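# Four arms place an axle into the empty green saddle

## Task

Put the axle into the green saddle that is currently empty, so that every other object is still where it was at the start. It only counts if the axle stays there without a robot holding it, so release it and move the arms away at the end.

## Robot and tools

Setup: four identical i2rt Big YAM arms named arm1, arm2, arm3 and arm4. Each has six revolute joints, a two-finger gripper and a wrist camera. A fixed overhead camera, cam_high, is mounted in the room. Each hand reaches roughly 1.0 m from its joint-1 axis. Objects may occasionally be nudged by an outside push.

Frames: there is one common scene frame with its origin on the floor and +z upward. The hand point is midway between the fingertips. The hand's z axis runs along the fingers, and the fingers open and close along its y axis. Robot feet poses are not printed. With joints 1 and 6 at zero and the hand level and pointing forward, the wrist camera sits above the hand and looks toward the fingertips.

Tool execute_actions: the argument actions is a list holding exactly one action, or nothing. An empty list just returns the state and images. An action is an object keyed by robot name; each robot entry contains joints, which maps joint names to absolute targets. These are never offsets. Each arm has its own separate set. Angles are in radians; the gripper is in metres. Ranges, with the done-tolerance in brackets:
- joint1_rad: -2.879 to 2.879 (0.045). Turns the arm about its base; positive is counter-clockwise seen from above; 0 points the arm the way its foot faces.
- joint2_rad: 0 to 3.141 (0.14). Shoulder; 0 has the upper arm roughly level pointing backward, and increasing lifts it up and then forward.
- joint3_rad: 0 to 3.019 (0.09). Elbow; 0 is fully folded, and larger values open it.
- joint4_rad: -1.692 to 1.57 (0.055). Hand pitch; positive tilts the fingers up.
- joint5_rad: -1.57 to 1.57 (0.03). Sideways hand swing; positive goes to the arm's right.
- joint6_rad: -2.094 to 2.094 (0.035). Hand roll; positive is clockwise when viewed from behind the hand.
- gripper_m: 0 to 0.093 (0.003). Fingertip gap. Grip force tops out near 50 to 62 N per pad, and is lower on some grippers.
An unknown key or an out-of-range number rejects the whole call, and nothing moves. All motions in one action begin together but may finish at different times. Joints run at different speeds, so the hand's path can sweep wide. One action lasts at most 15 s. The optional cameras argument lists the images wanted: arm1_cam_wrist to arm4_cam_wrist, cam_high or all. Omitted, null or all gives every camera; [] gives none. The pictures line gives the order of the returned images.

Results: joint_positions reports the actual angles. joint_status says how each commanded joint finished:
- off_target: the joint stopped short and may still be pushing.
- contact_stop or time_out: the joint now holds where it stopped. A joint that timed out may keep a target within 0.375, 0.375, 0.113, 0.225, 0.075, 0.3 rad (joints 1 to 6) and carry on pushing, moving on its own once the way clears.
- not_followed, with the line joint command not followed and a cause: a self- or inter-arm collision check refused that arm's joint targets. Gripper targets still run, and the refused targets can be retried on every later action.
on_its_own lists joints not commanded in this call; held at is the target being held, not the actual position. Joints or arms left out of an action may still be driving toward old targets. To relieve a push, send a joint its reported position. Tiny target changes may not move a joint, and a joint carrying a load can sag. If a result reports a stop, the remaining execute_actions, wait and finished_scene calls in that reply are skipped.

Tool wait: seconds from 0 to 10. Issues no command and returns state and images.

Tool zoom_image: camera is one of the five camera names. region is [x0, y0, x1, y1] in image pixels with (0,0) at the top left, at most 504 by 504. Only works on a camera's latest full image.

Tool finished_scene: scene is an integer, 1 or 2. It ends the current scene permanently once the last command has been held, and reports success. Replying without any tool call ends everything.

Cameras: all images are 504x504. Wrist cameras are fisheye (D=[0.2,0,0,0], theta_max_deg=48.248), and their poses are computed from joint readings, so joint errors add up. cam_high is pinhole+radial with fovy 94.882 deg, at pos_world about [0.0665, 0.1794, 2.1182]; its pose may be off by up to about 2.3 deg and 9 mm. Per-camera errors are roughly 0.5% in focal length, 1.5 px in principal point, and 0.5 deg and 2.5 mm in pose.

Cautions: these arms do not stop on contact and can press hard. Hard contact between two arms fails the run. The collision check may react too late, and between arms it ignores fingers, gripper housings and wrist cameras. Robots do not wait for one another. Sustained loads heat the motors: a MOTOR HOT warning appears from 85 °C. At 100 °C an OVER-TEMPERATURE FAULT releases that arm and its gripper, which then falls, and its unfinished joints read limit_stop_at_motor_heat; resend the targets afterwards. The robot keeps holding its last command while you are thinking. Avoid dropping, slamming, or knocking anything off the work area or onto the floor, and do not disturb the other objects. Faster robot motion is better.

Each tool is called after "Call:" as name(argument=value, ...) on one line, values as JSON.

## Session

Call:
execute_actions(actions=[])

Scene clock: 0.00 s.
arm1.joint_positions: joint1_rad=+0.809 joint2_rad=+0.442 joint3_rad=+1.465 joint4_rad=-1.391 joint5_rad=+0.028 joint6_rad=-0.137 gripper_m=+0.094
arm1.joint_status: not commanded
arm1.hand: x=-0.5473 y=+0.2490 z=+1.3597 quat_wxyz=(-0.504, -0.266, -0.780, +0.257) (m; scene frame)
arm2.joint_positions: joint1_rad=+0.650 joint2_rad=+0.539 joint3_rad=+1.379 joint4_rad=-1.407 joint5_rad=+0.290 joint6_rad=+0.203 gripper_m=+0.094
arm2.joint_status: not commanded
arm2.hand: x=-0.7124 y=-0.1694 z=+1.3432 quat_wxyz=(-0.287, +0.695, -0.524, -0.400) (m; scene frame)
arm3.joint_positions: joint1_rad=+0.686 joint2_rad=+0.552 joint3_rad=+1.357 joint4_rad=-1.360 joint5_rad=+0.073 joint6_rad=-0.438 gripper_m=+0.094
arm3.joint_status: not commanded
arm3.hand: x=+0.7466 y=+0.1746 z=+1.3615 quat_wxyz=(-0.361, -0.235, -0.840, +0.332) (m; scene frame)
arm4.joint_positions: joint1_rad=+0.612 joint2_rad=+0.488 joint3_rad=+1.429 joint4_rad=-1.399 joint5_rad=-0.014 joint6_rad=+0.181 gripper_m=+0.095
arm4.joint_status: not commanded
arm4.hand: x=+0.5494 y=-0.2201 z=+1.3392 quat_wxyz=(-0.189, +0.717, -0.449, -0.499) (m; scene frame)
pictures: arm1_cam_wrist, arm2_cam_wrist, arm3_cam_wrist, arm4_cam_wrist, cam_high
camera_calibration (this result's frames):
arm1_cam_wrist: T_world_to_cam=[[-0.675978, -0.723549, 0.139751, -0.381955], [-0.670513, 0.525225, -0.523976, 0.217517], [0.305721, -0.447901, -0.84019, 1.54388], [0, 0, 0, 1]] pos_world=[-0.584343, 0.300897, 1.4645]
arm2_cam_wrist: T_world_to_cam=[[0.957795, 0.28614, -0.0274238, 0.768812], [0.255271, -0.89055, -0.376508, 0.539573], [-0.132156, 0.353617, -0.926008, 1.33037], [0, 0, 0, 1]] pos_world=[-0.698285, -0.209912, 1.45617]
arm3_cam_wrist: T_world_to_cam=[[-0.620444, -0.681076, 0.388824, 0.0522413], [-0.784244, 0.540959, -0.303851, 0.911044], [-0.00339219, -0.493456, -0.869764, 1.40165], [0, 0, 0, 1]] pos_world=[0.751648, 0.234393, 1.47561]
arm4_cam_wrist: T_world_to_cam=[[0.834104, 0.523294, -0.174454, -0.108928], [0.403822, -0.794734, -0.453129, 0.215232], [-0.375764, 0.307509, -0.874208, 1.56972], [0, 0, 0, 1]] pos_world=[0.593787, -0.25465, 1.45079]
Images, in order (width x height): arm1_cam_wrist 504x504, arm2_cam_wrist 504x504, arm3_cam_wrist 504x504, arm4_cam_wrist 504x504, cam_high 504x504.

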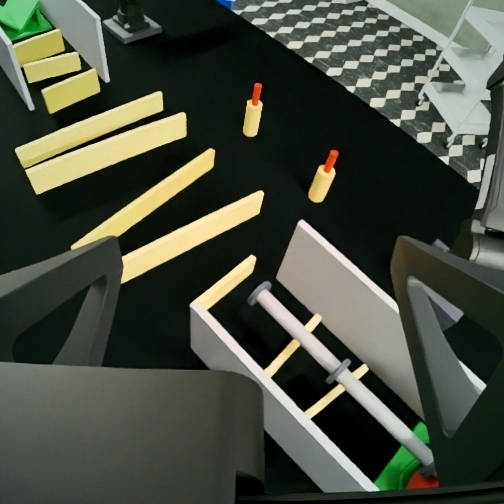

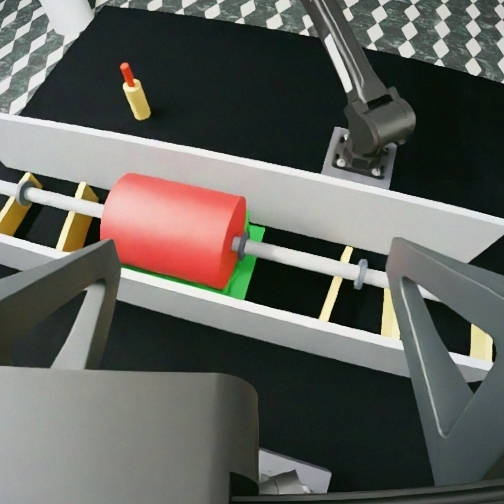

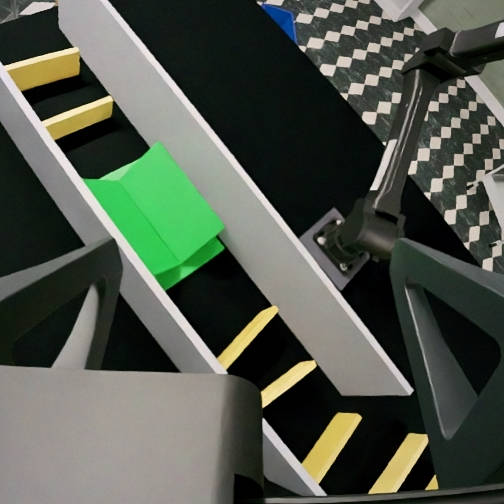

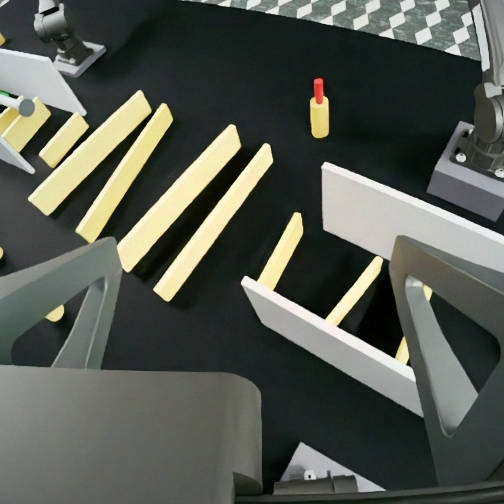

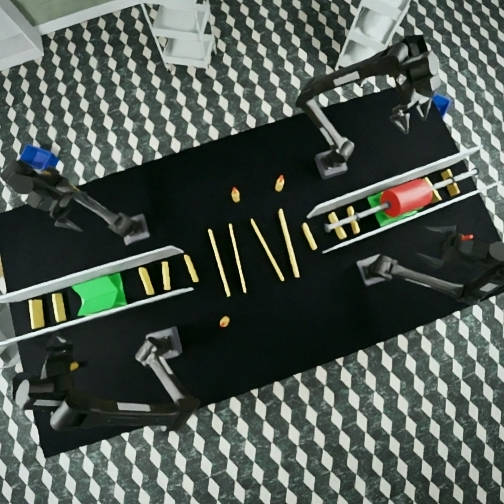

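Call:
execute_actions(actions=[{"arm1":{"joints":{"joint1_rad":-0.24,"joint2_rad":1.1,"joint3_rad":1.36,"joint4_rad":-1.53,"joint5_rad":0,"joint6_rad":-1.825}},"arm2":{"joints":{"joint1_rad":0.995,"joint2_rad":1.6,"joint3_rad":1.89,"joint4_rad":-1.55,"joint5_rad":0,"joint6_rad":-0.575}},"arm3":{"joints":{"joint1_rad":1.2,"joint2_rad":0.3,"joint3_rad":1.3,"joint4_rad":-1.64,"joint5_rad":0,"joint6_rad":-1.99}},"arm4":{"joints":{"joint1_rad":1.017,"joint2_rad":1.3,"joint3_rad":1.8,"joint4_rad":-1.66,"joint5_rad":0,"joint6_rad":-0.54}}}], cameras=[])

Call:
execute_actions(actions=[{"arm1":{"joints":{"joint2_rad":1.35}},"arm2":{"joints":{"joint2_rad":1.85}}}], cameras=["arm1_cam_wrist","arm2_cam_wrist","arm4_cam_wrist"])

Scene clock: 2.70 s.
arm1.joint_positions: joint1_rad=-0.238 joint2_rad=+1.113 joint3_rad=+1.343 joint4_rad=-1.517 joint5_rad=+0.000 joint6_rad=-1.809 gripper_m=+0.094
arm1.joint_status: all done
arm1.hand: x=-0.7290 y=+0.0039 z=+1.1183 quat_wxyz=(+0.032, -0.005, -0.990, +0.136) (m; scene frame)
arm2.joint_positions: joint1_rad=+0.983 joint2_rad=+1.608 joint3_rad=+1.869 joint4_rad=-1.539 joint5_rad=+0.004 joint6_rad=-0.564 gripper_m=+0.094
arm2.joint_status: all done
arm2.hand: x=-1.0892 y=-0.0437 z=+1.1737 quat_wxyz=(-0.081, +0.989, -0.016, -0.121) (m; scene frame)
arm3.joint_positions: joint1_rad=+1.195 joint2_rad=+0.283 joint3_rad=+1.299 joint4_rad=-1.629 joint5_rad=+0.003 joint6_rad=-1.977 gripper_m=+0.094
arm3.joint_status: all done
arm3.hand: x=+0.7061 y=+0.3163 z=+1.3128 quat_wxyz=(-0.169, +0.618, -0.634, +0.434) (m; scene frame)
arm4.joint_positions: joint1_rad=+1.013 joint2_rad=+1.296 joint3_rad=+1.783 joint4_rad=-1.650 joint5_rad=-0.001 joint6_rad=-0.528 gripper_m=+0.095
arm4.joint_status: all done
arm4.hand: x=+0.2871 y=-0.1354 z=+1.2417 quat_wxyz=(-0.105, +0.978, -0.007, -0.182) (m; scene frame)
pictures: none
No camera images: the call's "cameras" was empty. Leave "cameras" out to get every camera's image.

Scene clock: 4.00 s.
arm1.joint_positions: joint1_rad=-0.238 joint2_rad=+1.366 joint3_rad=+1.343 joint4_rad=-1.520 joint5_rad=+0.000 joint6_rad=-1.810 gripper_m=+0.094
arm1.joint_status: all done
arm1.hand: x=-0.7394 y=-0.0384 z=+1.0278 quat_wxyz=(+0.002, -0.004, -1.000, +0.013) (m; scene frame)
arm2.joint_positions: joint1_rad=+0.983 joint2_rad=+1.860 joint3_rad=+1.869 joint4_rad=-1.540 joint5_rad=+0.004 joint6_rad=-0.564 gripper_m=+0.094
arm2.joint_status: all done
arm2.hand: x=-1.1248 y=-0.0197 z=+1.0360 quat_wxyz=(-0.012, +1.000, -0.016, -0.016) (m; scene frame)
arm3.joint_positions: joint1_rad=+1.195 joint2_rad=+0.283 joint3_rad=+1.299 joint4_rad=-1.629 joint5_rad=+0.003 joint6_rad=-1.977 gripper_m=+0.094
arm3.joint_status: not commanded
arm3.hand: x=+0.7061 y=+0.3163 z=+1.3128 quat_wxyz=(-0.169, +0.618, -0.634, +0.434) (m; scene frame)
arm4.joint_positions: joint1_rad=+1.013 joint2_rad=+1.296 joint3_rad=+1.783 joint4_rad=-1.650 joint5_rad=-0.001 joint6_rad=-0.528 gripper_m=+0.095
arm4.joint_status: not commanded
arm4.hand: x=+0.2871 y=-0.1354 z=+1.2417 quat_wxyz=(-0.105, +0.978, -0.007, -0.182) (m; scene frame)
pictures: arm1_cam_wrist, arm2_cam_wrist, arm4_cam_wrist
camera_calibration (this result's frames):
arm1_cam_wrist: T_world_to_cam=[[-0.00297665, -0.999514, 0.031036, -0.0746346], [-0.79842, 0.0210622, 0.601732, -1.2051], [-0.602093, -0.0229886, -0.798095, 0.496817], [0, 0, 0, 1]] pos_world=[-0.66327, -0.037795, 1.12397]
arm2_cam_wrist: T_world_to_cam=[[0.0382222, 0.999084, 0.0192456, 0.0439136], [0.817988, -0.0423448, 0.573675, 0.327806], [0.573965, -0.00618446, -0.818857, 1.61456], [0, 0, 0, 1]] pos_world=[-1.19652, -0.0200073, 1.13319]
arm4_cam_wrist: T_world_to_cam=[[0.0510864, 0.977222, 0.205978, -0.137648], [0.960877, -0.104314, 0.25658, -0.60341], [0.272222, 0.184812, -0.94432, 1.24429], [0, 0, 0, 1]] pos_world=[0.24811, -0.158392, 1.35819]
Images, in order (width x height): arm1_cam_wrist 504x504, arm2_cam_wrist 504x504, arm4_cam_wrist 504x504.

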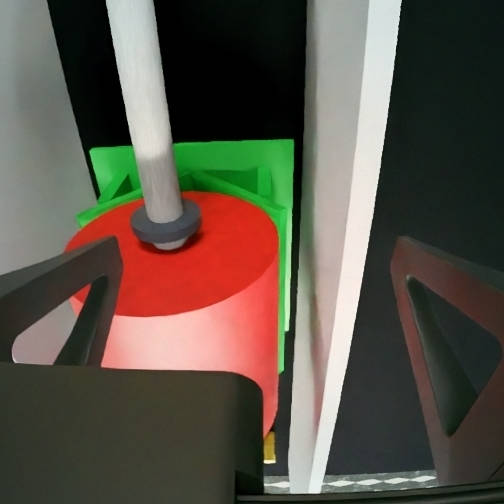

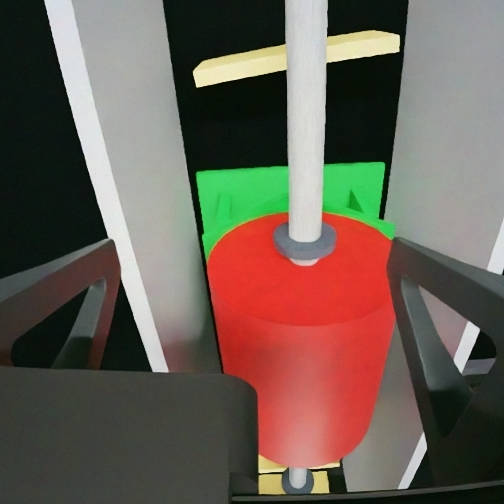

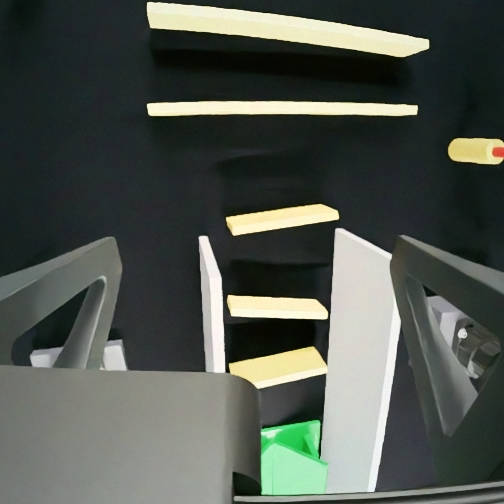

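Call:
execute_actions(actions=[{"arm1":{"joints":{"joint1_rad":-0.262,"joint2_rad":1.255,"joint3_rad":1.04,"joint4_rad":-1.34,"joint6_rad":-1.85}},"arm2":{"joints":{"joint1_rad":0.925,"joint2_rad":1.945,"joint3_rad":1.785,"joint4_rad":-1.385,"joint6_rad":-0.65}}}], cameras=["arm1_cam_wrist","arm2_cam_wrist"])

Scene clock: 5.63 s.
arm1.joint_positions: joint1_rad=-0.256 joint2_rad=+1.247 joint3_rad=+1.030 joint4_rad=-1.353 joint5_rad=+0.000 joint6_rad=-1.834 gripper_m=+0.094
arm1.joint_status: all done
arm1.hand: x=-0.7300 y=+0.0226 z=+0.9501 quat_wxyz=(-0.002, -0.001, -1.000, -0.001) (m; scene frame)
arm2.joint_positions: joint1_rad=+0.927 joint2_rad=+1.949 joint3_rad=+1.778 joint4_rad=-1.397 joint5_rad=+0.003 joint6_rad=-0.639 gripper_m=+0.094
arm2.joint_status: all done
arm2.hand: x=-1.1174 y=+0.0163 z=+0.9504 quat_wxyz=(-0.002, +1.000, -0.007, +0.000) (m; scene frame)
arm3.joint_positions: joint1_rad=+1.195 joint2_rad=+0.283 joint3_rad=+1.299 joint4_rad=-1.629 joint5_rad=+0.003 joint6_rad=-1.977 gripper_m=+0.094
arm3.joint_status: not commanded
arm3.hand: x=+0.7061 y=+0.3163 z=+1.3128 quat_wxyz=(-0.169, +0.618, -0.634, +0.434) (m; scene frame)
arm4.joint_positions: joint1_rad=+1.013 joint2_rad=+1.296 joint3_rad=+1.783 joint4_rad=-1.650 joint5_rad=-0.001 joint6_rad=-0.528 gripper_m=+0.095
arm4.joint_status: not commanded
arm4.hand: x=+0.2871 y=-0.1354 z=+1.2417 quat_wxyz=(-0.105, +0.978, -0.007, -0.182) (m; scene frame)
pictures: arm1_cam_wrist, arm2_cam_wrist
camera_calibration (this result's frames):
arm1_cam_wrist: T_world_to_cam=[[0.00308353, -0.999989, 0.00367184, 0.0192168], [-0.802584, -0.000284404, 0.596538, -1.1498], [-0.596531, -0.0047864, -0.802576, 0.449796], [0, 0, 0, 1]] pos_world=[-0.65455, 0.0210425, 1.04682]
arm2_cam_wrist: T_world_to_cam=[[0.0196001, 0.999807, -0.00115087, 0.00785896], [0.800345, -0.0149999, 0.599353, 0.327754], [0.59922, -0.0126684, -0.800484, 1.55132], [0, 0, 0, 1]] pos_world=[-1.19205, 0.0167116, 1.04537]
Images, in order (width x height): arm1_cam_wrist 504x504, arm2_cam_wrist 504x504.

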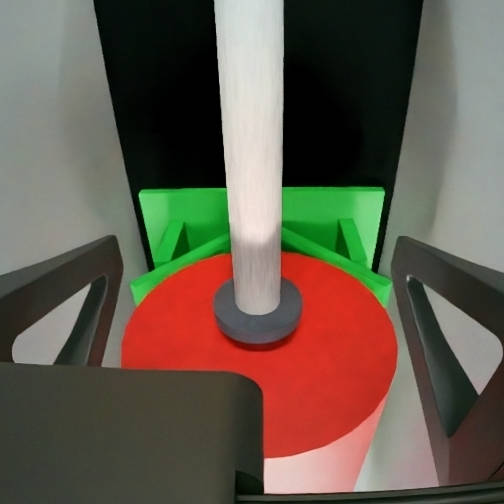

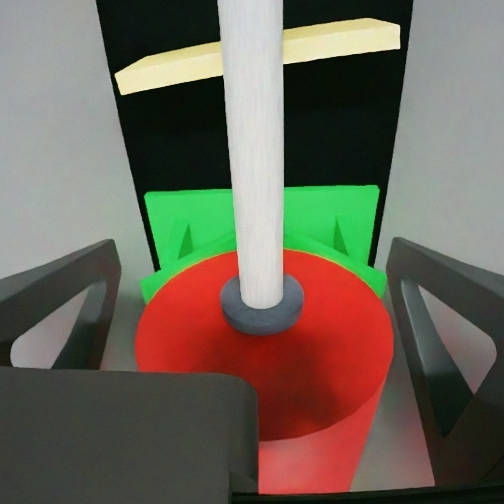

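Call:
execute_actions(actions=[{"arm1":{"joints":{"joint2_rad":1.342,"joint3_rad":0.865,"joint4_rad":-1.072}},"arm2":{"joints":{"joint2_rad":2.01,"joint3_rad":1.63,"joint4_rad":-1.172}}}], cameras=["arm1_cam_wrist","arm2_cam_wrist"])

Call:
execute_actions(actions=[{"arm1":{"joints":{"gripper_m":0}},"arm2":{"joints":{"gripper_m":0}}}], cameras=["arm1_cam_wrist","arm2_cam_wrist"])

Scene clock: 7.13 s.
arm1.joint_positions: joint1_rad=-0.256 joint2_rad=+1.344 joint3_rad=+0.850 joint4_rad=-1.085 joint5_rad=+0.000 joint6_rad=-1.835 gripper_m=+0.094
arm1.joint_status: all done
arm1.hand: x=-0.7292 y=+0.0246 z=+0.8549 quat_wxyz=(-0.003, -0.001, -1.000, -0.005) (m; scene frame)
arm2.joint_positions: joint1_rad=+0.927 joint2_rad=+2.011 joint3_rad=+1.623 joint4_rad=-1.184 joint5_rad=+0.003 joint6_rad=-0.639 gripper_m=+0.094
arm2.joint_status: all done
arm2.hand: x=-1.1145 y=+0.0140 z=+0.8578 quat_wxyz=(-0.001, +1.000, -0.007, +0.001) (m; scene frame)
arm3.joint_positions: joint1_rad=+1.195 joint2_rad=+0.283 joint3_rad=+1.299 joint4_rad=-1.629 joint5_rad=+0.003 joint6_rad=-1.977 gripper_m=+0.094
arm3.joint_status: not commanded
arm3.hand: x=+0.7061 y=+0.3163 z=+1.3128 quat_wxyz=(-0.169, +0.618, -0.634, +0.434) (m; scene frame)
arm4.joint_positions: joint1_rad=+1.013 joint2_rad=+1.296 joint3_rad=+1.783 joint4_rad=-1.650 joint5_rad=-0.001 joint6_rad=-0.528 gripper_m=+0.095
arm4.joint_status: not commanded
arm4.hand: x=+0.2871 y=-0.1354 z=+1.2417 quat_wxyz=(-0.105, +0.978, -0.007, -0.182) (m; scene frame)
pictures: arm1_cam_wrist, arm2_cam_wrist
camera_calibration (this result's frames):
arm1_cam_wrist: T_world_to_cam=[[0.00387104, -0.999981, -0.00478286, 0.0293386], [-0.803957, -0.00595643, 0.594658, -1.09161], [-0.594675, 0.00154327, -0.803964, 0.376252], [0, 0, 0, 1]] pos_world=[-0.653973, 0.0222553, 0.951769]
arm2_cam_wrist: T_world_to_cam=[[0.0196027, 0.999803, -0.00295655, 0.0114942], [0.798889, -0.0138853, 0.601318, 0.377668], [0.601159, -0.0141494, -0.799004, 1.47635], [0, 0, 0, 1]] pos_world=[-1.18946, 0.0146416, 0.952544]
Images, in order (width x height): arm1_cam_wrist 504x504, arm2_cam_wrist 504x504.

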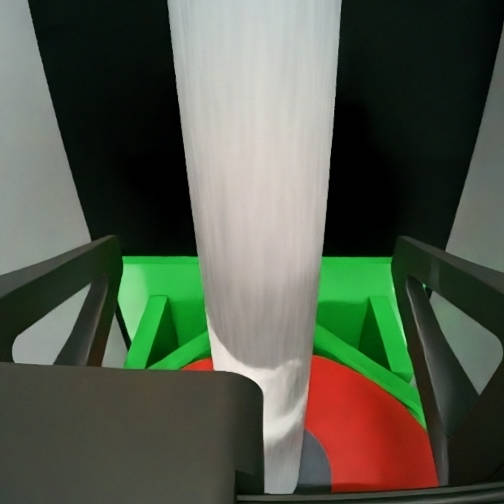

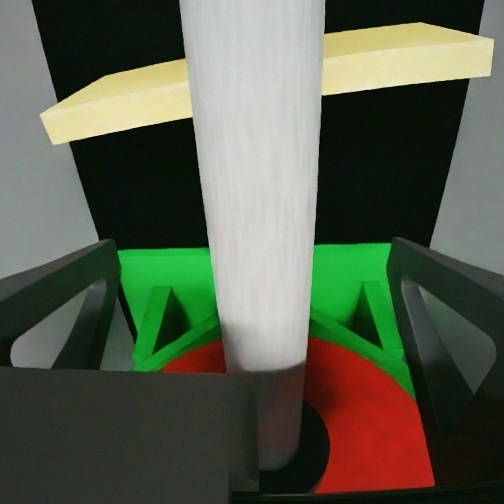

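Scene clock: 7.87 s.
arm1.joint_positions: joint1_rad=-0.255 joint2_rad=+1.344 joint3_rad=+0.851 joint4_rad=-1.077 joint5_rad=-0.001 joint6_rad=-1.856 gripper_m=+0.021
arm1.joint_status: gripper_m off_target (ended at +0.021, target +0.000)
arm1.hand: x=-0.7294 y=+0.0224 z=+0.8551 quat_wxyz=(-0.002, +0.010, -1.000, -0.001) (m; scene frame)
arm2.joint_positions: joint1_rad=+0.924 joint2_rad=+2.011 joint3_rad=+1.623 joint4_rad=-1.174 joint5_rad=+0.008 joint6_rad=-0.668 gripper_m=+0.023
arm2.joint_status: gripper_m off_target (ended at +0.023, target +0.000)
arm2.hand: x=-1.1150 y=+0.0175 z=+0.8578 quat_wxyz=(-0.006, +1.000, +0.006, -0.002) (m; scene frame)
arm3.joint_positions: joint1_rad=+1.195 joint2_rad=+0.283 joint3_rad=+1.299 joint4_rad=-1.629 joint5_rad=+0.003 joint6_rad=-1.977 gripper_m=+0.094
arm3.joint_status: not commanded
arm3.hand: x=+0.7061 y=+0.3163 z=+1.3128 quat_wxyz=(-0.169, +0.618, -0.634, +0.434) (m; scene frame)
arm4.joint_positions: joint1_rad=+1.013 joint2_rad=+1.296 joint3_rad=+1.783 joint4_rad=-1.650 joint5_rad=-0.001 joint6_rad=-0.528 gripper_m=+0.095
arm4.joint_status: not commanded
arm4.hand: x=+0.2871 y=-0.1354 z=+1.2417 quat_wxyz=(-0.105, +0.978, -0.007, -0.182) (m; scene frame)
pictures: arm1_cam_wrist, arm2_cam_wrist
camera_calibration (this result's frames):
arm1_cam_wrist: T_world_to_cam=[[0.0255801, -0.999666, 0.00371098, 0.0356589], [-0.803123, -0.0183401, 0.595531, -1.09174], [-0.595264, -0.0182141, -0.803324, 0.37583], [0, 0, 0, 1]] pos_world=[-0.653995, 0.0224698, 0.951946]
arm2_cam_wrist: T_world_to_cam=[[-0.00667844, 0.999953, 0.0070027, -0.0297732], [0.801856, 0.00117098, 0.597516, 0.384368], [0.59748, 0.00960563, -0.801827, 1.47457], [0, 0, 0, 1]] pos_world=[-1.18943, 0.0151575, 0.952896]
Images, in order (width x height): arm1_cam_wrist 504x504, arm2_cam_wrist 504x504.

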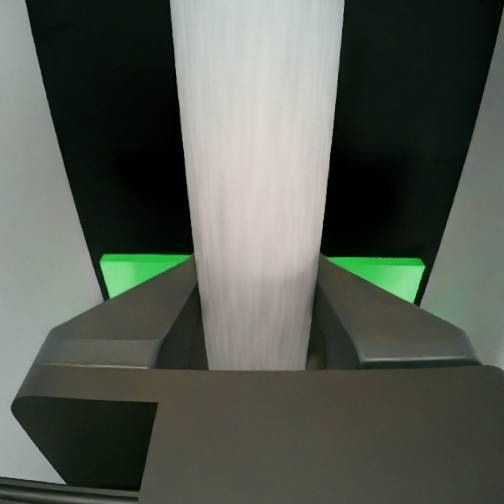

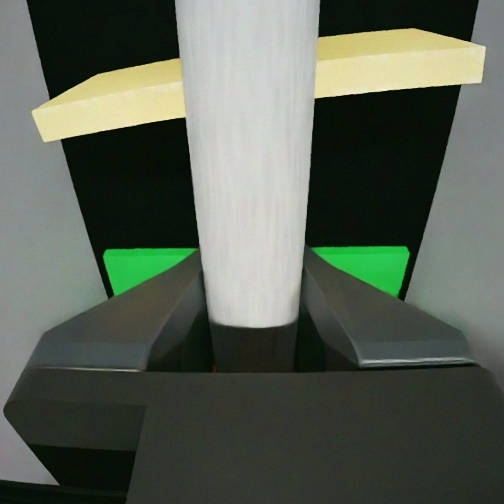

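Call:
execute_actions(actions=[{"arm1":{"joints":{"joint2_rad":1.23,"joint3_rad":1.09,"joint4_rad":-1.35}},"arm2":{"joints":{"joint2_rad":1.89,"joint3_rad":1.845,"joint4_rad":-1.40,"joint6_rad":-0.66}}}], cameras=[])

Call:
execute_actions(actions=[{"arm1":{"joints":{"joint2_rad":1.20,"joint3_rad":1.26,"joint4_rad":-1.535}},"arm2":{"joints":{"joint2_rad":1.87,"joint3_rad":1.985,"joint4_rad":-1.565}}}], cameras=["cam_high","arm1_cam_wrist"])

Scene clock: 9.27 s.
arm1.joint_positions: joint1_rad=-0.252 joint2_rad=+1.251 joint3_rad=+1.028 joint4_rad=-1.339 joint5_rad=+0.006 joint6_rad=-1.845 gripper_m=+0.021
arm1.joint_status: all done
arm1.hand: x=-0.7307 y=+0.0199 z=+0.9480 quat_wxyz=(+0.002, +0.006, -1.000, +0.002) (m; scene frame)
arm2.joint_positions: joint1_rad=+0.925 joint2_rad=+1.931 joint3_rad=+1.771 joint4_rad=-1.388 joint5_rad=-0.003 joint6_rad=-0.660 gripper_m=+0.023
arm2.joint_status: all done
arm2.hand: x=-1.1173 y=+0.0164 z=+0.9582 quat_wxyz=(-0.005, +1.000, +0.003, -0.010) (m; scene frame)
arm3.joint_positions: joint1_rad=+1.195 joint2_rad=+0.283 joint3_rad=+1.299 joint4_rad=-1.629 joint5_rad=+0.003 joint6_rad=-1.977 gripper_m=+0.094
arm3.joint_status: not commanded
arm3.hand: x=+0.7061 y=+0.3163 z=+1.3128 quat_wxyz=(-0.169, +0.618, -0.634, +0.434) (m; scene frame)
arm4.joint_positions: joint1_rad=+1.013 joint2_rad=+1.296 joint3_rad=+1.783 joint4_rad=-1.650 joint5_rad=-0.002 joint6_rad=-0.528 gripper_m=+0.095
arm4.joint_status: not commanded
arm4.hand: x=+0.2871 y=-0.1354 z=+1.2417 quat_wxyz=(-0.104, +0.978, -0.007, -0.182) (m; scene frame)
pictures: none
No camera images: the call's "cameras" was empty. Leave "cameras" out to get every camera's image.

Scene clock: 10.47 s.
arm1.joint_positions: joint1_rad=-0.253 joint2_rad=+1.230 joint3_rad=+1.186 joint4_rad=-1.524 joint5_rad=-0.005 joint6_rad=-1.843 gripper_m=+0.021
arm1.joint_status: all done
arm1.hand: x=-0.7293 y=+0.0194 z=+1.0147 quat_wxyz=(-0.004, +0.004, -1.000, +0.001) (m; scene frame)
arm2.joint_positions: joint1_rad=+0.926 joint2_rad=+1.918 joint3_rad=+1.910 joint4_rad=-1.550 joint5_rad=-0.003 joint6_rad=-0.656 gripper_m=+0.023
arm2.joint_status: all done
arm2.hand: x=-1.1161 y=+0.0146 z=+1.0187 quat_wxyz=(-0.003, +1.000, +0.001, -0.007) (m; scene frame)
arm3.joint_positions: joint1_rad=+1.195 joint2_rad=+0.283 joint3_rad=+1.299 joint4_rad=-1.629 joint5_rad=+0.003 joint6_rad=-1.977 gripper_m=+0.094
arm3.joint_status: not commanded
arm3.hand: x=+0.7061 y=+0.3163 z=+1.3128 quat_wxyz=(-0.169, +0.618, -0.634, +0.434) (m; scene frame)
arm4.joint_positions: joint1_rad=+1.013 joint2_rad=+1.296 joint3_rad=+1.783 joint4_rad=-1.650 joint5_rad=-0.002 joint6_rad=-0.528 gripper_m=+0.095
arm4.joint_status: not commanded
arm4.hand: x=+0.2871 y=-0.1354 z=+1.2417 quat_wxyz=(-0.104, +0.978, -0.007, -0.182) (m; scene frame)
pictures: arm1_cam_wrist, cam_high
camera_calibration (this result's frames):
arm1_cam_wrist: T_world_to_cam=[[0.014107, -0.999871, 0.00763456, 0.0197188], [-0.804983, -0.00682752, 0.593258, -1.18604], [-0.593129, -0.0145148, -0.804976, 0.507215], [0, 0, 0, 1]] pos_world=[-0.654176, 0.0189807, 1.11177]
Images, in order (width x height): arm1_cam_wrist 504x504, cam_high 504x504.

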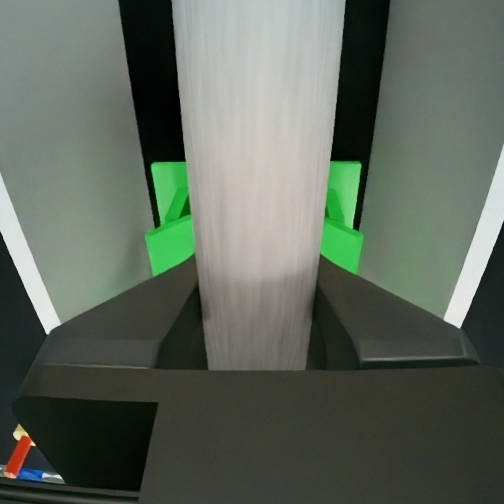

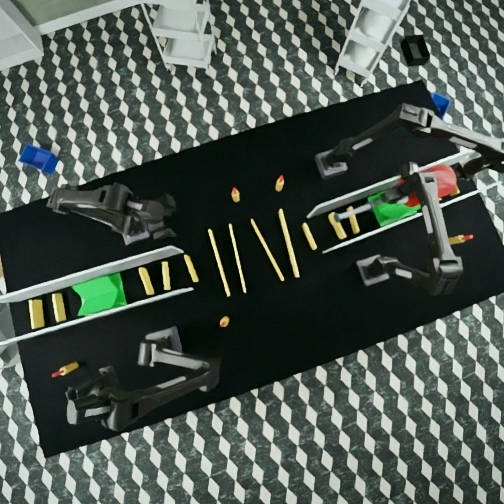

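Call:
execute_actions(actions=[{"arm1":{"joints":{"joint1_rad":0.052,"joint2_rad":1.235,"joint3_rad":1.29,"joint4_rad":-1.54,"joint6_rad":-1.53}},"arm2":{"joints":{"joint1_rad":0.827,"joint2_rad":1.63,"joint3_rad":1.595,"joint4_rad":-1.47,"joint6_rad":-0.76}}}], cameras=[])

Call:
execute_actions(actions=[{"arm1":{"joints":{"joint1_rad":0.385,"joint2_rad":1.34,"joint3_rad":1.395,"joint4_rad":-1.53,"joint6_rad":-1.2}},"arm2":{"joints":{"joint1_rad":0.65,"joint2_rad":1.38,"joint3_rad":1.30,"joint4_rad":-1.43,"joint6_rad":-0.93}}}], cameras=[])

Call:
execute_actions(actions=[{"arm1":{"joints":{"joint1_rad":0.65,"joint2_rad":1.50,"joint3_rad":1.57,"joint4_rad":-1.535,"joint6_rad":-0.935}},"arm2":{"joints":{"joint1_rad":0.34,"joint2_rad":1.22,"joint3_rad":1.15,"joint4_rad":-1.45,"joint6_rad":-1.24}}}], cameras=[])

Call:
execute_actions(actions=[{"arm1":{"joints":{"joint1_rad":0.843,"joint2_rad":1.725,"joint3_rad":1.865,"joint4_rad":-1.6,"joint6_rad":-0.745}},"arm2":{"joints":{"joint1_rad":-0.045,"joint2_rad":1.165,"joint3_rad":1.11,"joint4_rad":-1.46,"joint6_rad":-1.62}}}], cameras=[])

Call:
execute_actions(actions=[{"arm1":{"joints":{"joint1_rad":0.935,"joint2_rad":1.90,"joint3_rad":2.125,"joint4_rad":-1.65,"joint6_rad":-0.655}},"arm2":{"joints":{"joint1_rad":-0.285,"joint2_rad":1.21,"joint3_rad":1.18,"joint4_rad":-1.45,"joint6_rad":-1.855}},"arm4":{"joints":{"joint2_rad":1.7,"joint3_rad":2.2}}}], cameras=["cam_high","arm4_cam_wrist"])

Scene clock: 12.47 s.
arm1.joint_positions: joint1_rad=+0.054 joint2_rad=+1.242 joint3_rad=+1.219 joint4_rad=-1.544 joint5_rad=-0.013 joint6_rad=-1.547 gripper_m=+0.021
arm1.joint_status: all done
arm1.hand: x=-0.6239 y=+0.0031 z=+1.0234 quat_wxyz=(-0.008, +0.010, -1.000, +0.000) (m; scene frame)
arm2.joint_positions: joint1_rad=+0.832 joint2_rad=+1.666 joint3_rad=+1.572 joint4_rad=-1.478 joint5_rad=-0.004 joint6_rad=-0.764 gripper_m=+0.023
arm2.joint_status: all done
arm2.hand: x=-1.0107 y=-0.0065 z=+1.0232 quat_wxyz=(+0.002, +1.000, +0.008, -0.001) (m; scene frame)
arm3.joint_positions: joint1_rad=+1.195 joint2_rad=+0.283 joint3_rad=+1.299 joint4_rad=-1.629 joint5_rad=+0.003 joint6_rad=-1.977 gripper_m=+0.094
arm3.joint_status: not commanded
arm3.hand: x=+0.7061 y=+0.3163 z=+1.3128 quat_wxyz=(-0.169, +0.618, -0.634, +0.434) (m; scene frame)
arm4.joint_positions: joint1_rad=+1.013 joint2_rad=+1.296 joint3_rad=+1.783 joint4_rad=-1.650 joint5_rad=-0.001 joint6_rad=-0.528 gripper_m=+0.095
arm4.joint_status: not commanded
arm4.hand: x=+0.2871 y=-0.1354 z=+1.2417 quat_wxyz=(-0.105, +0.978, -0.007, -0.182) (m; scene frame)
pictures: none
No camera images: the call's "cameras" was empty. Leave "cameras" out to get every camera's image.

Scene clock: 13.53 s.
arm1.joint_positions: joint1_rad=+0.386 joint2_rad=+1.358 joint3_rad=+1.322 joint4_rad=-1.534 joint5_rad=-0.011 joint6_rad=-1.212 gripper_m=+0.021
arm1.joint_status: all done
arm1.hand: x=-0.4964 y=-0.0130 z=+1.0231 quat_wxyz=(-0.007, +0.009, -1.000, -0.003) (m; scene frame)
arm2.joint_positions: joint1_rad=+0.646 joint2_rad=+1.404 joint3_rad=+1.276 joint4_rad=-1.430 joint5_rad=-0.003 joint6_rad=-0.947 gripper_m=+0.023
arm2.joint_status: all done
arm2.hand: x=-0.8826 y=-0.0222 z=+1.0244 quat_wxyz=(-0.004, +1.000, +0.007, -0.005) (m; scene frame)
arm3.joint_positions: joint1_rad=+1.195 joint2_rad=+0.283 joint3_rad=+1.299 joint4_rad=-1.629 joint5_rad=+0.003 joint6_rad=-1.977 gripper_m=+0.094
arm3.joint_status: not commanded
arm3.hand: x=+0.7061 y=+0.3163 z=+1.3128 quat_wxyz=(-0.169, +0.618, -0.634, +0.434) (m; scene frame)
arm4.joint_positions: joint1_rad=+1.013 joint2_rad=+1.296 joint3_rad=+1.783 joint4_rad=-1.650 joint5_rad=-0.001 joint6_rad=-0.528 gripper_m=+0.095
arm4.joint_status: not commanded
arm4.hand: x=+0.2871 y=-0.1354 z=+1.2417 quat_wxyz=(-0.105, +0.978, -0.007, -0.182) (m; scene frame)
pictures: none
No camera images: the call's "cameras" was empty. Leave "cameras" out to get every camera's image.

Scene clock: 14.57 s.
arm1.joint_positions: joint1_rad=+0.656 joint2_rad=+1.525 joint3_rad=+1.495 joint4_rad=-1.533 joint5_rad=-0.001 joint6_rad=-0.944 gripper_m=+0.021
arm1.joint_status: all done
arm1.hand: x=-0.3668 y=-0.0150 z=+1.0228 quat_wxyz=(-0.004, +0.009, -1.000, +0.001) (m; scene frame)
arm2.joint_positions: joint1_rad=+0.338 joint2_rad=+1.247 joint3_rad=+1.120 joint4_rad=-1.447 joint5_rad=-0.003 joint6_rad=-1.254 gripper_m=+0.023
arm2.joint_status: all done
arm2.hand: x=-0.7514 y=-0.0245 z=+1.0208 quat_wxyz=(+0.002, +1.000, +0.007, -0.001) (m; scene frame)
arm3.joint_positions: joint1_rad=+1.195 joint2_rad=+0.283 joint3_rad=+1.299 joint4_rad=-1.629 joint5_rad=+0.003 joint6_rad=-1.977 gripper_m=+0.094
arm3.joint_status: not commanded
arm3.hand: x=+0.7061 y=+0.3163 z=+1.3128 quat_wxyz=(-0.169, +0.618, -0.634, +0.434) (m; scene frame)
arm4.joint_positions: joint1_rad=+1.013 joint2_rad=+1.296 joint3_rad=+1.783 joint4_rad=-1.650 joint5_rad=-0.001 joint6_rad=-0.528 gripper_m=+0.095
arm4.joint_status: not commanded
arm4.hand: x=+0.2871 y=-0.1354 z=+1.2417 quat_wxyz=(-0.105, +0.978, -0.007, -0.182) (m; scene frame)
pictures: none
No camera images: the call's "cameras" was empty. Leave "cameras" out to get every camera's image.

Scene clock: 15.60 s.
arm1.joint_positions: joint1_rad=+0.843 joint2_rad=+1.746 joint3_rad=+1.787 joint4_rad=-1.598 joint5_rad=+0.001 joint6_rad=-0.756 gripper_m=+0.021
arm1.joint_status: all done
arm1.hand: x=-0.2421 y=-0.0141 z=+1.0301 quat_wxyz=(-0.006, +0.009, -1.000, +0.004) (m; scene frame)
arm2.joint_positions: joint1_rad=-0.033 joint2_rad=+1.197 joint3_rad=+1.078 joint4_rad=-1.453 joint5_rad=+0.005 joint6_rad=-1.626 gripper_m=+0.023
arm2.joint_status: all done
arm2.hand: x=-0.6249 y=-0.0246 z=+1.0203 quat_wxyz=(+0.001, +1.000, +0.007, +0.002) (m; scene frame)
arm3.joint_positions: joint1_rad=+1.195 joint2_rad=+0.283 joint3_rad=+1.299 joint4_rad=-1.629 joint5_rad=+0.003 joint6_rad=-1.977 gripper_m=+0.094
arm3.joint_status: not commanded
arm3.hand: x=+0.7061 y=+0.3163 z=+1.3128 quat_wxyz=(-0.169, +0.618, -0.634, +0.434) (m; scene frame)
arm4.joint_positions: joint1_rad=+1.013 joint2_rad=+1.296 joint3_rad=+1.783 joint4_rad=-1.650 joint5_rad=-0.001 joint6_rad=-0.528 gripper_m=+0.095
arm4.joint_status: not commanded
arm4.hand: x=+0.2871 y=-0.1354 z=+1.2417 quat_wxyz=(-0.105, +0.978, -0.007, -0.182) (m; scene frame)
pictures: none
No camera images: the call's "cameras" was empty. Leave "cameras" out to get every camera's image.

Scene clock: 17.07 s.
arm1.joint_positions: joint1_rad=+0.929 joint2_rad=+1.927 joint3_rad=+2.040 joint4_rad=-1.648 joint5_rad=+0.008 joint6_rad=-0.668 gripper_m=+0.021
arm1.joint_status: all done
arm1.hand: x=-0.1603 y=-0.0195 z=+1.0280 quat_wxyz=(-0.013, +0.008, -1.000, +0.013) (m; scene frame)
arm2.joint_positions: joint1_rad=-0.279 joint2_rad=+1.236 joint3_rad=+1.094 joint4_rad=-1.451 joint5_rad=+0.011 joint6_rad=-1.868 gripper_m=+0.023
arm2.joint_status: all done
arm2.hand: x=-0.5431 y=-0.0301 z=+1.0146 quat_wxyz=(+0.012, +1.000, +0.005, +0.002) (m; scene frame)
arm3.joint_positions: joint1_rad=+1.195 joint2_rad=+0.283 joint3_rad=+1.299 joint4_rad=-1.629 joint5_rad=+0.003 joint6_rad=-1.977 gripper_m=+0.094
arm3.joint_status: not commanded
arm3.hand: x=+0.7061 y=+0.3163 z=+1.3128 quat_wxyz=(-0.169, +0.618, -0.634, +0.434) (m; scene frame)
arm4.joint_positions: joint1_rad=+1.013 joint2_rad=+1.708 joint3_rad=+2.154 joint4_rad=-1.656 joint5_rad=-0.001 joint6_rad=-0.529 gripper_m=+0.095
arm4.joint_status: all done
arm4.hand: x=+0.1557 y=-0.0565 z=+1.2084 quat_wxyz=(-0.093, +0.982, -0.006, -0.162) (m; scene frame)
pictures: arm4_cam_wrist, cam_high
camera_calibration (this result's frames):
arm4_cam_wrist: T_world_to_cam=[[0.0422705, 0.98197, 0.184251, -0.173209], [0.949684, -0.0967737, 0.297884, -0.508105], [0.310343, 0.162388, -0.936652, 1.21753], [0, 0, 0, 1]] pos_world=[0.112009, -0.0767979, 1.32367]
Images, in order (width x height): arm4_cam_wrist 504x504, cam_high 504x504.

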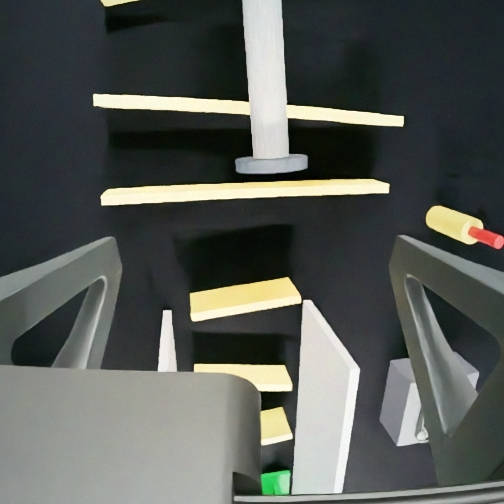

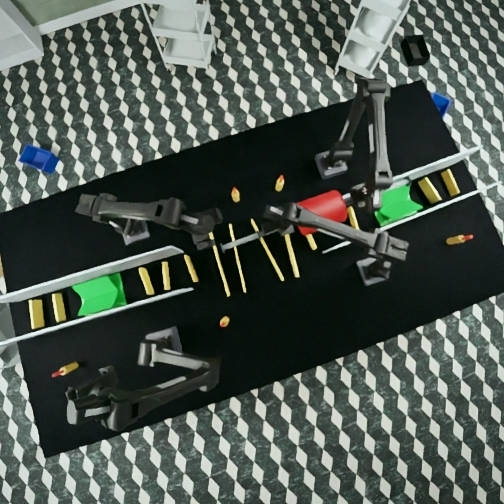

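Call:
execute_actions(actions=[{"arm4":{"joints":{"joint1_rad":1.03,"joint2_rad":1.89,"joint3_rad":2.33}}}], cameras=["arm4_cam_wrist"])

Call:
execute_actions(actions=[{"arm4":{"joints":{"joint2_rad":2.005,"joint3_rad":2.225}}}], cameras=["arm4_cam_wrist"])

Scene clock: 18.73 s.
arm1.joint_positions: joint1_rad=+0.929 joint2_rad=+1.927 joint3_rad=+2.040 joint4_rad=-1.648 joint5_rad=+0.008 joint6_rad=-0.668 gripper_m=+0.021
arm1.joint_status: not commanded
arm1.hand: x=-0.1603 y=-0.0195 z=+1.0280 quat_wxyz=(-0.013, +0.008, -1.000, +0.013) (m; scene frame)
arm2.joint_positions: joint1_rad=-0.279 joint2_rad=+1.236 joint3_rad=+1.094 joint4_rad=-1.451 joint5_rad=+0.011 joint6_rad=-1.868 gripper_m=+0.023
arm2.joint_status: not commanded
arm2.hand: x=-0.5431 y=-0.0301 z=+1.0146 quat_wxyz=(+0.012, +1.000, +0.005, +0.002) (m; scene frame)
arm3.joint_positions: joint1_rad=+1.195 joint2_rad=+0.283 joint3_rad=+1.299 joint4_rad=-1.629 joint5_rad=+0.003 joint6_rad=-1.977 gripper_m=+0.094
arm3.joint_status: not commanded
arm3.hand: x=+0.7061 y=+0.3163 z=+1.3128 quat_wxyz=(-0.169, +0.618, -0.634, +0.434) (m; scene frame)
arm4.joint_positions: joint1_rad=+1.025 joint2_rad=+1.902 joint3_rad=+2.297 joint4_rad=-1.656 joint5_rad=-0.001 joint6_rad=-0.529 gripper_m=+0.095
arm4.joint_status: all done
arm4.hand: x=+0.0958 y=-0.0298 z=+1.1578 quat_wxyz=(-0.079, +0.987, +0.000, -0.141) (m; scene frame)
pictures: arm4_cam_wrist
camera_calibration (this result's frames):
arm4_cam_wrist: T_world_to_cam=[[0.0225293, 0.986802, 0.160358, -0.15788], [0.936795, -0.0768553, 0.341333, -0.482048], [0.349153, 0.142533, -0.926162, 1.16795], [0, 0, 0, 1]] pos_world=[0.0473428, -0.0477238, 1.27157]
Images, in order (width x height): arm4_cam_wrist 504x504.

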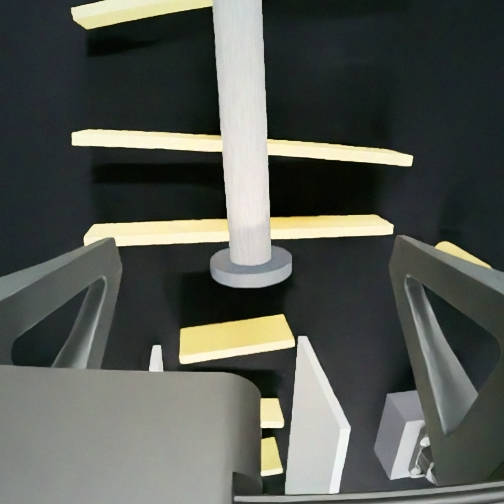

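Scene clock: 19.87 s.
arm1.joint_positions: joint1_rad=+0.929 joint2_rad=+1.927 joint3_rad=+2.040 joint4_rad=-1.648 joint5_rad=+0.008 joint6_rad=-0.668 gripper_m=+0.021
arm1.joint_status: not commanded
arm1.hand: x=-0.1603 y=-0.0195 z=+1.0280 quat_wxyz=(-0.013, +0.008, -1.000, +0.013) (m; scene frame)
arm2.joint_positions: joint1_rad=-0.279 joint2_rad=+1.236 joint3_rad=+1.094 joint4_rad=-1.451 joint5_rad=+0.011 joint6_rad=-1.868 gripper_m=+0.023
arm2.joint_status: not commanded
arm2.hand: x=-0.5431 y=-0.0301 z=+1.0146 quat_wxyz=(+0.012, +1.000, +0.005, +0.002) (m; scene frame)
arm3.joint_positions: joint1_rad=+1.195 joint2_rad=+0.283 joint3_rad=+1.299 joint4_rad=-1.629 joint5_rad=+0.003 joint6_rad=-1.977 gripper_m=+0.094
arm3.joint_status: not commanded
arm3.hand: x=+0.7061 y=+0.3163 z=+1.3128 quat_wxyz=(-0.169, +0.618, -0.634, +0.434) (m; scene frame)
arm4.joint_positions: joint1_rad=+1.025 joint2_rad=+2.018 joint3_rad=+2.216 joint4_rad=-1.656 joint5_rad=-0.001 joint6_rad=-0.529 gripper_m=+0.095
arm4.joint_status: all done
arm4.hand: x=+0.0839 y=-0.0233 z=+1.0521 quat_wxyz=(-0.030, +0.998, +0.000, -0.056) (m; scene frame)
pictures: arm4_cam_wrist
camera_calibration (this result's frames):
arm4_cam_wrist: T_world_to_cam=[[0.00266349, 0.997984, 0.0634057, -0.0431707], [0.864918, -0.034123, 0.500752, -0.594936], [0.501907, 0.053507, -0.863265, 0.992223], [0, 0, 0, 1]] pos_world=[0.016683, -0.0303082, 1.1572]
Images, in order (width x height): arm4_cam_wrist 504x504.

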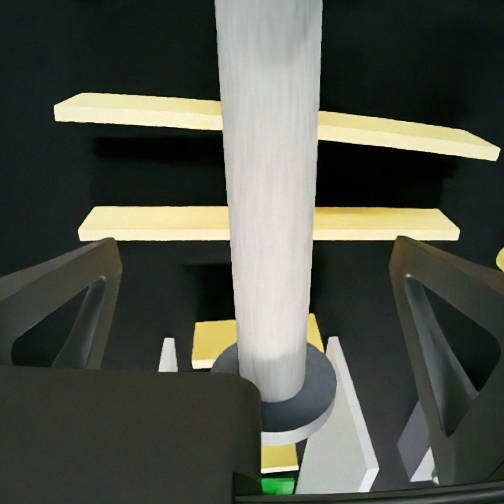

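Call:
execute_actions(actions=[{"arm4":{"joints":{"joint2_rad":2.05}}}], cameras=["arm4_cam_wrist"])

Call:
execute_actions(actions=[{"arm4":{"joints":{"gripper_m":0}}}], cameras=["arm4_cam_wrist"])

Scene clock: 20.77 s.
arm1.joint_positions: joint1_rad=+0.929 joint2_rad=+1.927 joint3_rad=+2.040 joint4_rad=-1.648 joint5_rad=+0.008 joint6_rad=-0.668 gripper_m=+0.021
arm1.joint_status: not commanded
arm1.hand: x=-0.1603 y=-0.0195 z=+1.0280 quat_wxyz=(-0.013, +0.008, -1.000, +0.013) (m; scene frame)
arm2.joint_positions: joint1_rad=-0.279 joint2_rad=+1.236 joint3_rad=+1.094 joint4_rad=-1.451 joint5_rad=+0.011 joint6_rad=-1.868 gripper_m=+0.023
arm2.joint_status: not commanded
arm2.hand: x=-0.5431 y=-0.0301 z=+1.0146 quat_wxyz=(+0.012, +1.000, +0.005, +0.002) (m; scene frame)
arm3.joint_positions: joint1_rad=+1.195 joint2_rad=+0.283 joint3_rad=+1.299 joint4_rad=-1.629 joint5_rad=+0.003 joint6_rad=-1.977 gripper_m=+0.094
arm3.joint_status: not commanded
arm3.hand: x=+0.7061 y=+0.3163 z=+1.3128 quat_wxyz=(-0.169, +0.618, -0.634, +0.434) (m; scene frame)
arm4.joint_positions: joint1_rad=+1.025 joint2_rad=+2.031 joint3_rad=+2.216 joint4_rad=-1.656 joint5_rad=-0.001 joint6_rad=-0.529 gripper_m=+0.095
arm4.joint_status: all done
arm4.hand: x=+0.0821 y=-0.0223 z=+1.0435 quat_wxyz=(-0.026, +0.998, +0.000, -0.050) (m; scene frame)
pictures: arm4_cam_wrist
camera_calibration (this result's frames):
arm4_cam_wrist: T_world_to_cam=[[0.00189992, 0.9984, 0.056514, -0.0363492], [0.858921, -0.0305705, 0.511195, -0.599397], [0.512105, 0.0475698, -0.857605, 0.978758], [0, 0, 0, 1]] pos_world=[0.0136764, -0.0285921, 1.14785]
Images, in order (width x height): arm4_cam_wrist 504x504.

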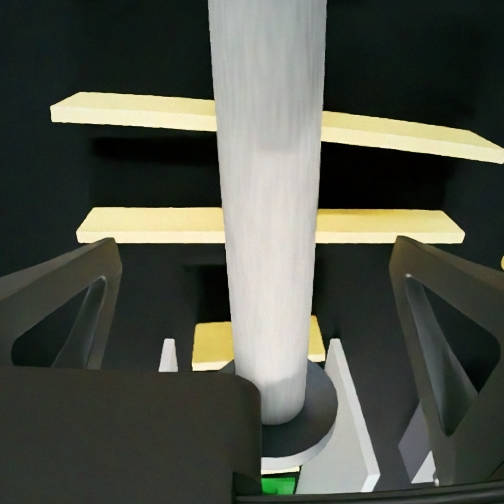

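Scene clock: 21.50 s.
arm1.joint_positions: joint1_rad=+0.927 joint2_rad=+1.928 joint3_rad=+2.042 joint4_rad=-1.647 joint5_rad=+0.009 joint6_rad=-0.665 gripper_m=+0.021
arm1.joint_status: not commanded
arm1.hand: x=-0.1605 y=-0.0210 z=+1.0284 quat_wxyz=(-0.014, +0.005, -1.000, +0.014) (m; scene frame)
arm2.joint_positions: joint1_rad=-0.279 joint2_rad=+1.236 joint3_rad=+1.094 joint4_rad=-1.451 joint5_rad=+0.010 joint6_rad=-1.865 gripper_m=+0.023
arm2.joint_status: not commanded
arm2.hand: x=-0.5432 y=-0.0299 z=+1.0146 quat_wxyz=(+0.012, +1.000, +0.004, +0.001) (m; scene frame)
arm3.joint_positions: joint1_rad=+1.195 joint2_rad=+0.283 joint3_rad=+1.299 joint4_rad=-1.629 joint5_rad=+0.003 joint6_rad=-1.977 gripper_m=+0.094
arm3.joint_status: not commanded
arm3.hand: x=+0.7061 y=+0.3163 z=+1.3128 quat_wxyz=(-0.169, +0.618, -0.634, +0.434) (m; scene frame)
arm4.joint_positions: joint1_rad=+1.024 joint2_rad=+2.032 joint3_rad=+2.216 joint4_rad=-1.654 joint5_rad=+0.003 joint6_rad=-0.541 gripper_m=+0.024
arm4.joint_status: gripper_m off_target (ended at +0.024, target +0.000)
arm4.hand: x=+0.0822 y=-0.0210 z=+1.0433 quat_wxyz=(-0.029, +0.998, +0.005, -0.050) (m; scene frame)
pictures: arm4_cam_wrist
camera_calibration (this result's frames):
arm4_cam_wrist: T_world_to_cam=[[-0.00902738, 0.998019, 0.0622678, -0.0428105], [0.858641, -0.0241782, 0.512007, -0.600027], [0.512498, 0.0580878, -0.856721, 0.977762], [0, 0, 0, 1]] pos_world=[0.0137198, -0.0285779, 1.14755]
Images, in order (width x height): arm4_cam_wrist 504x504.

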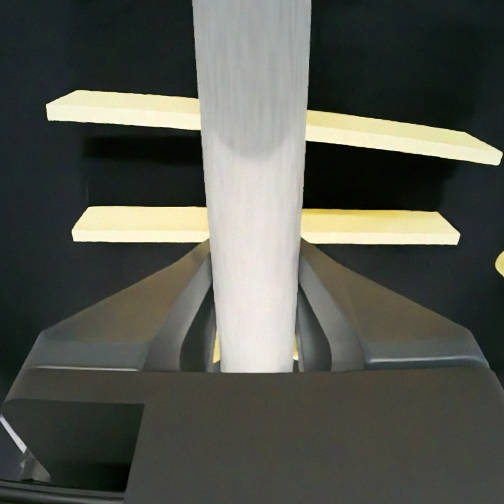

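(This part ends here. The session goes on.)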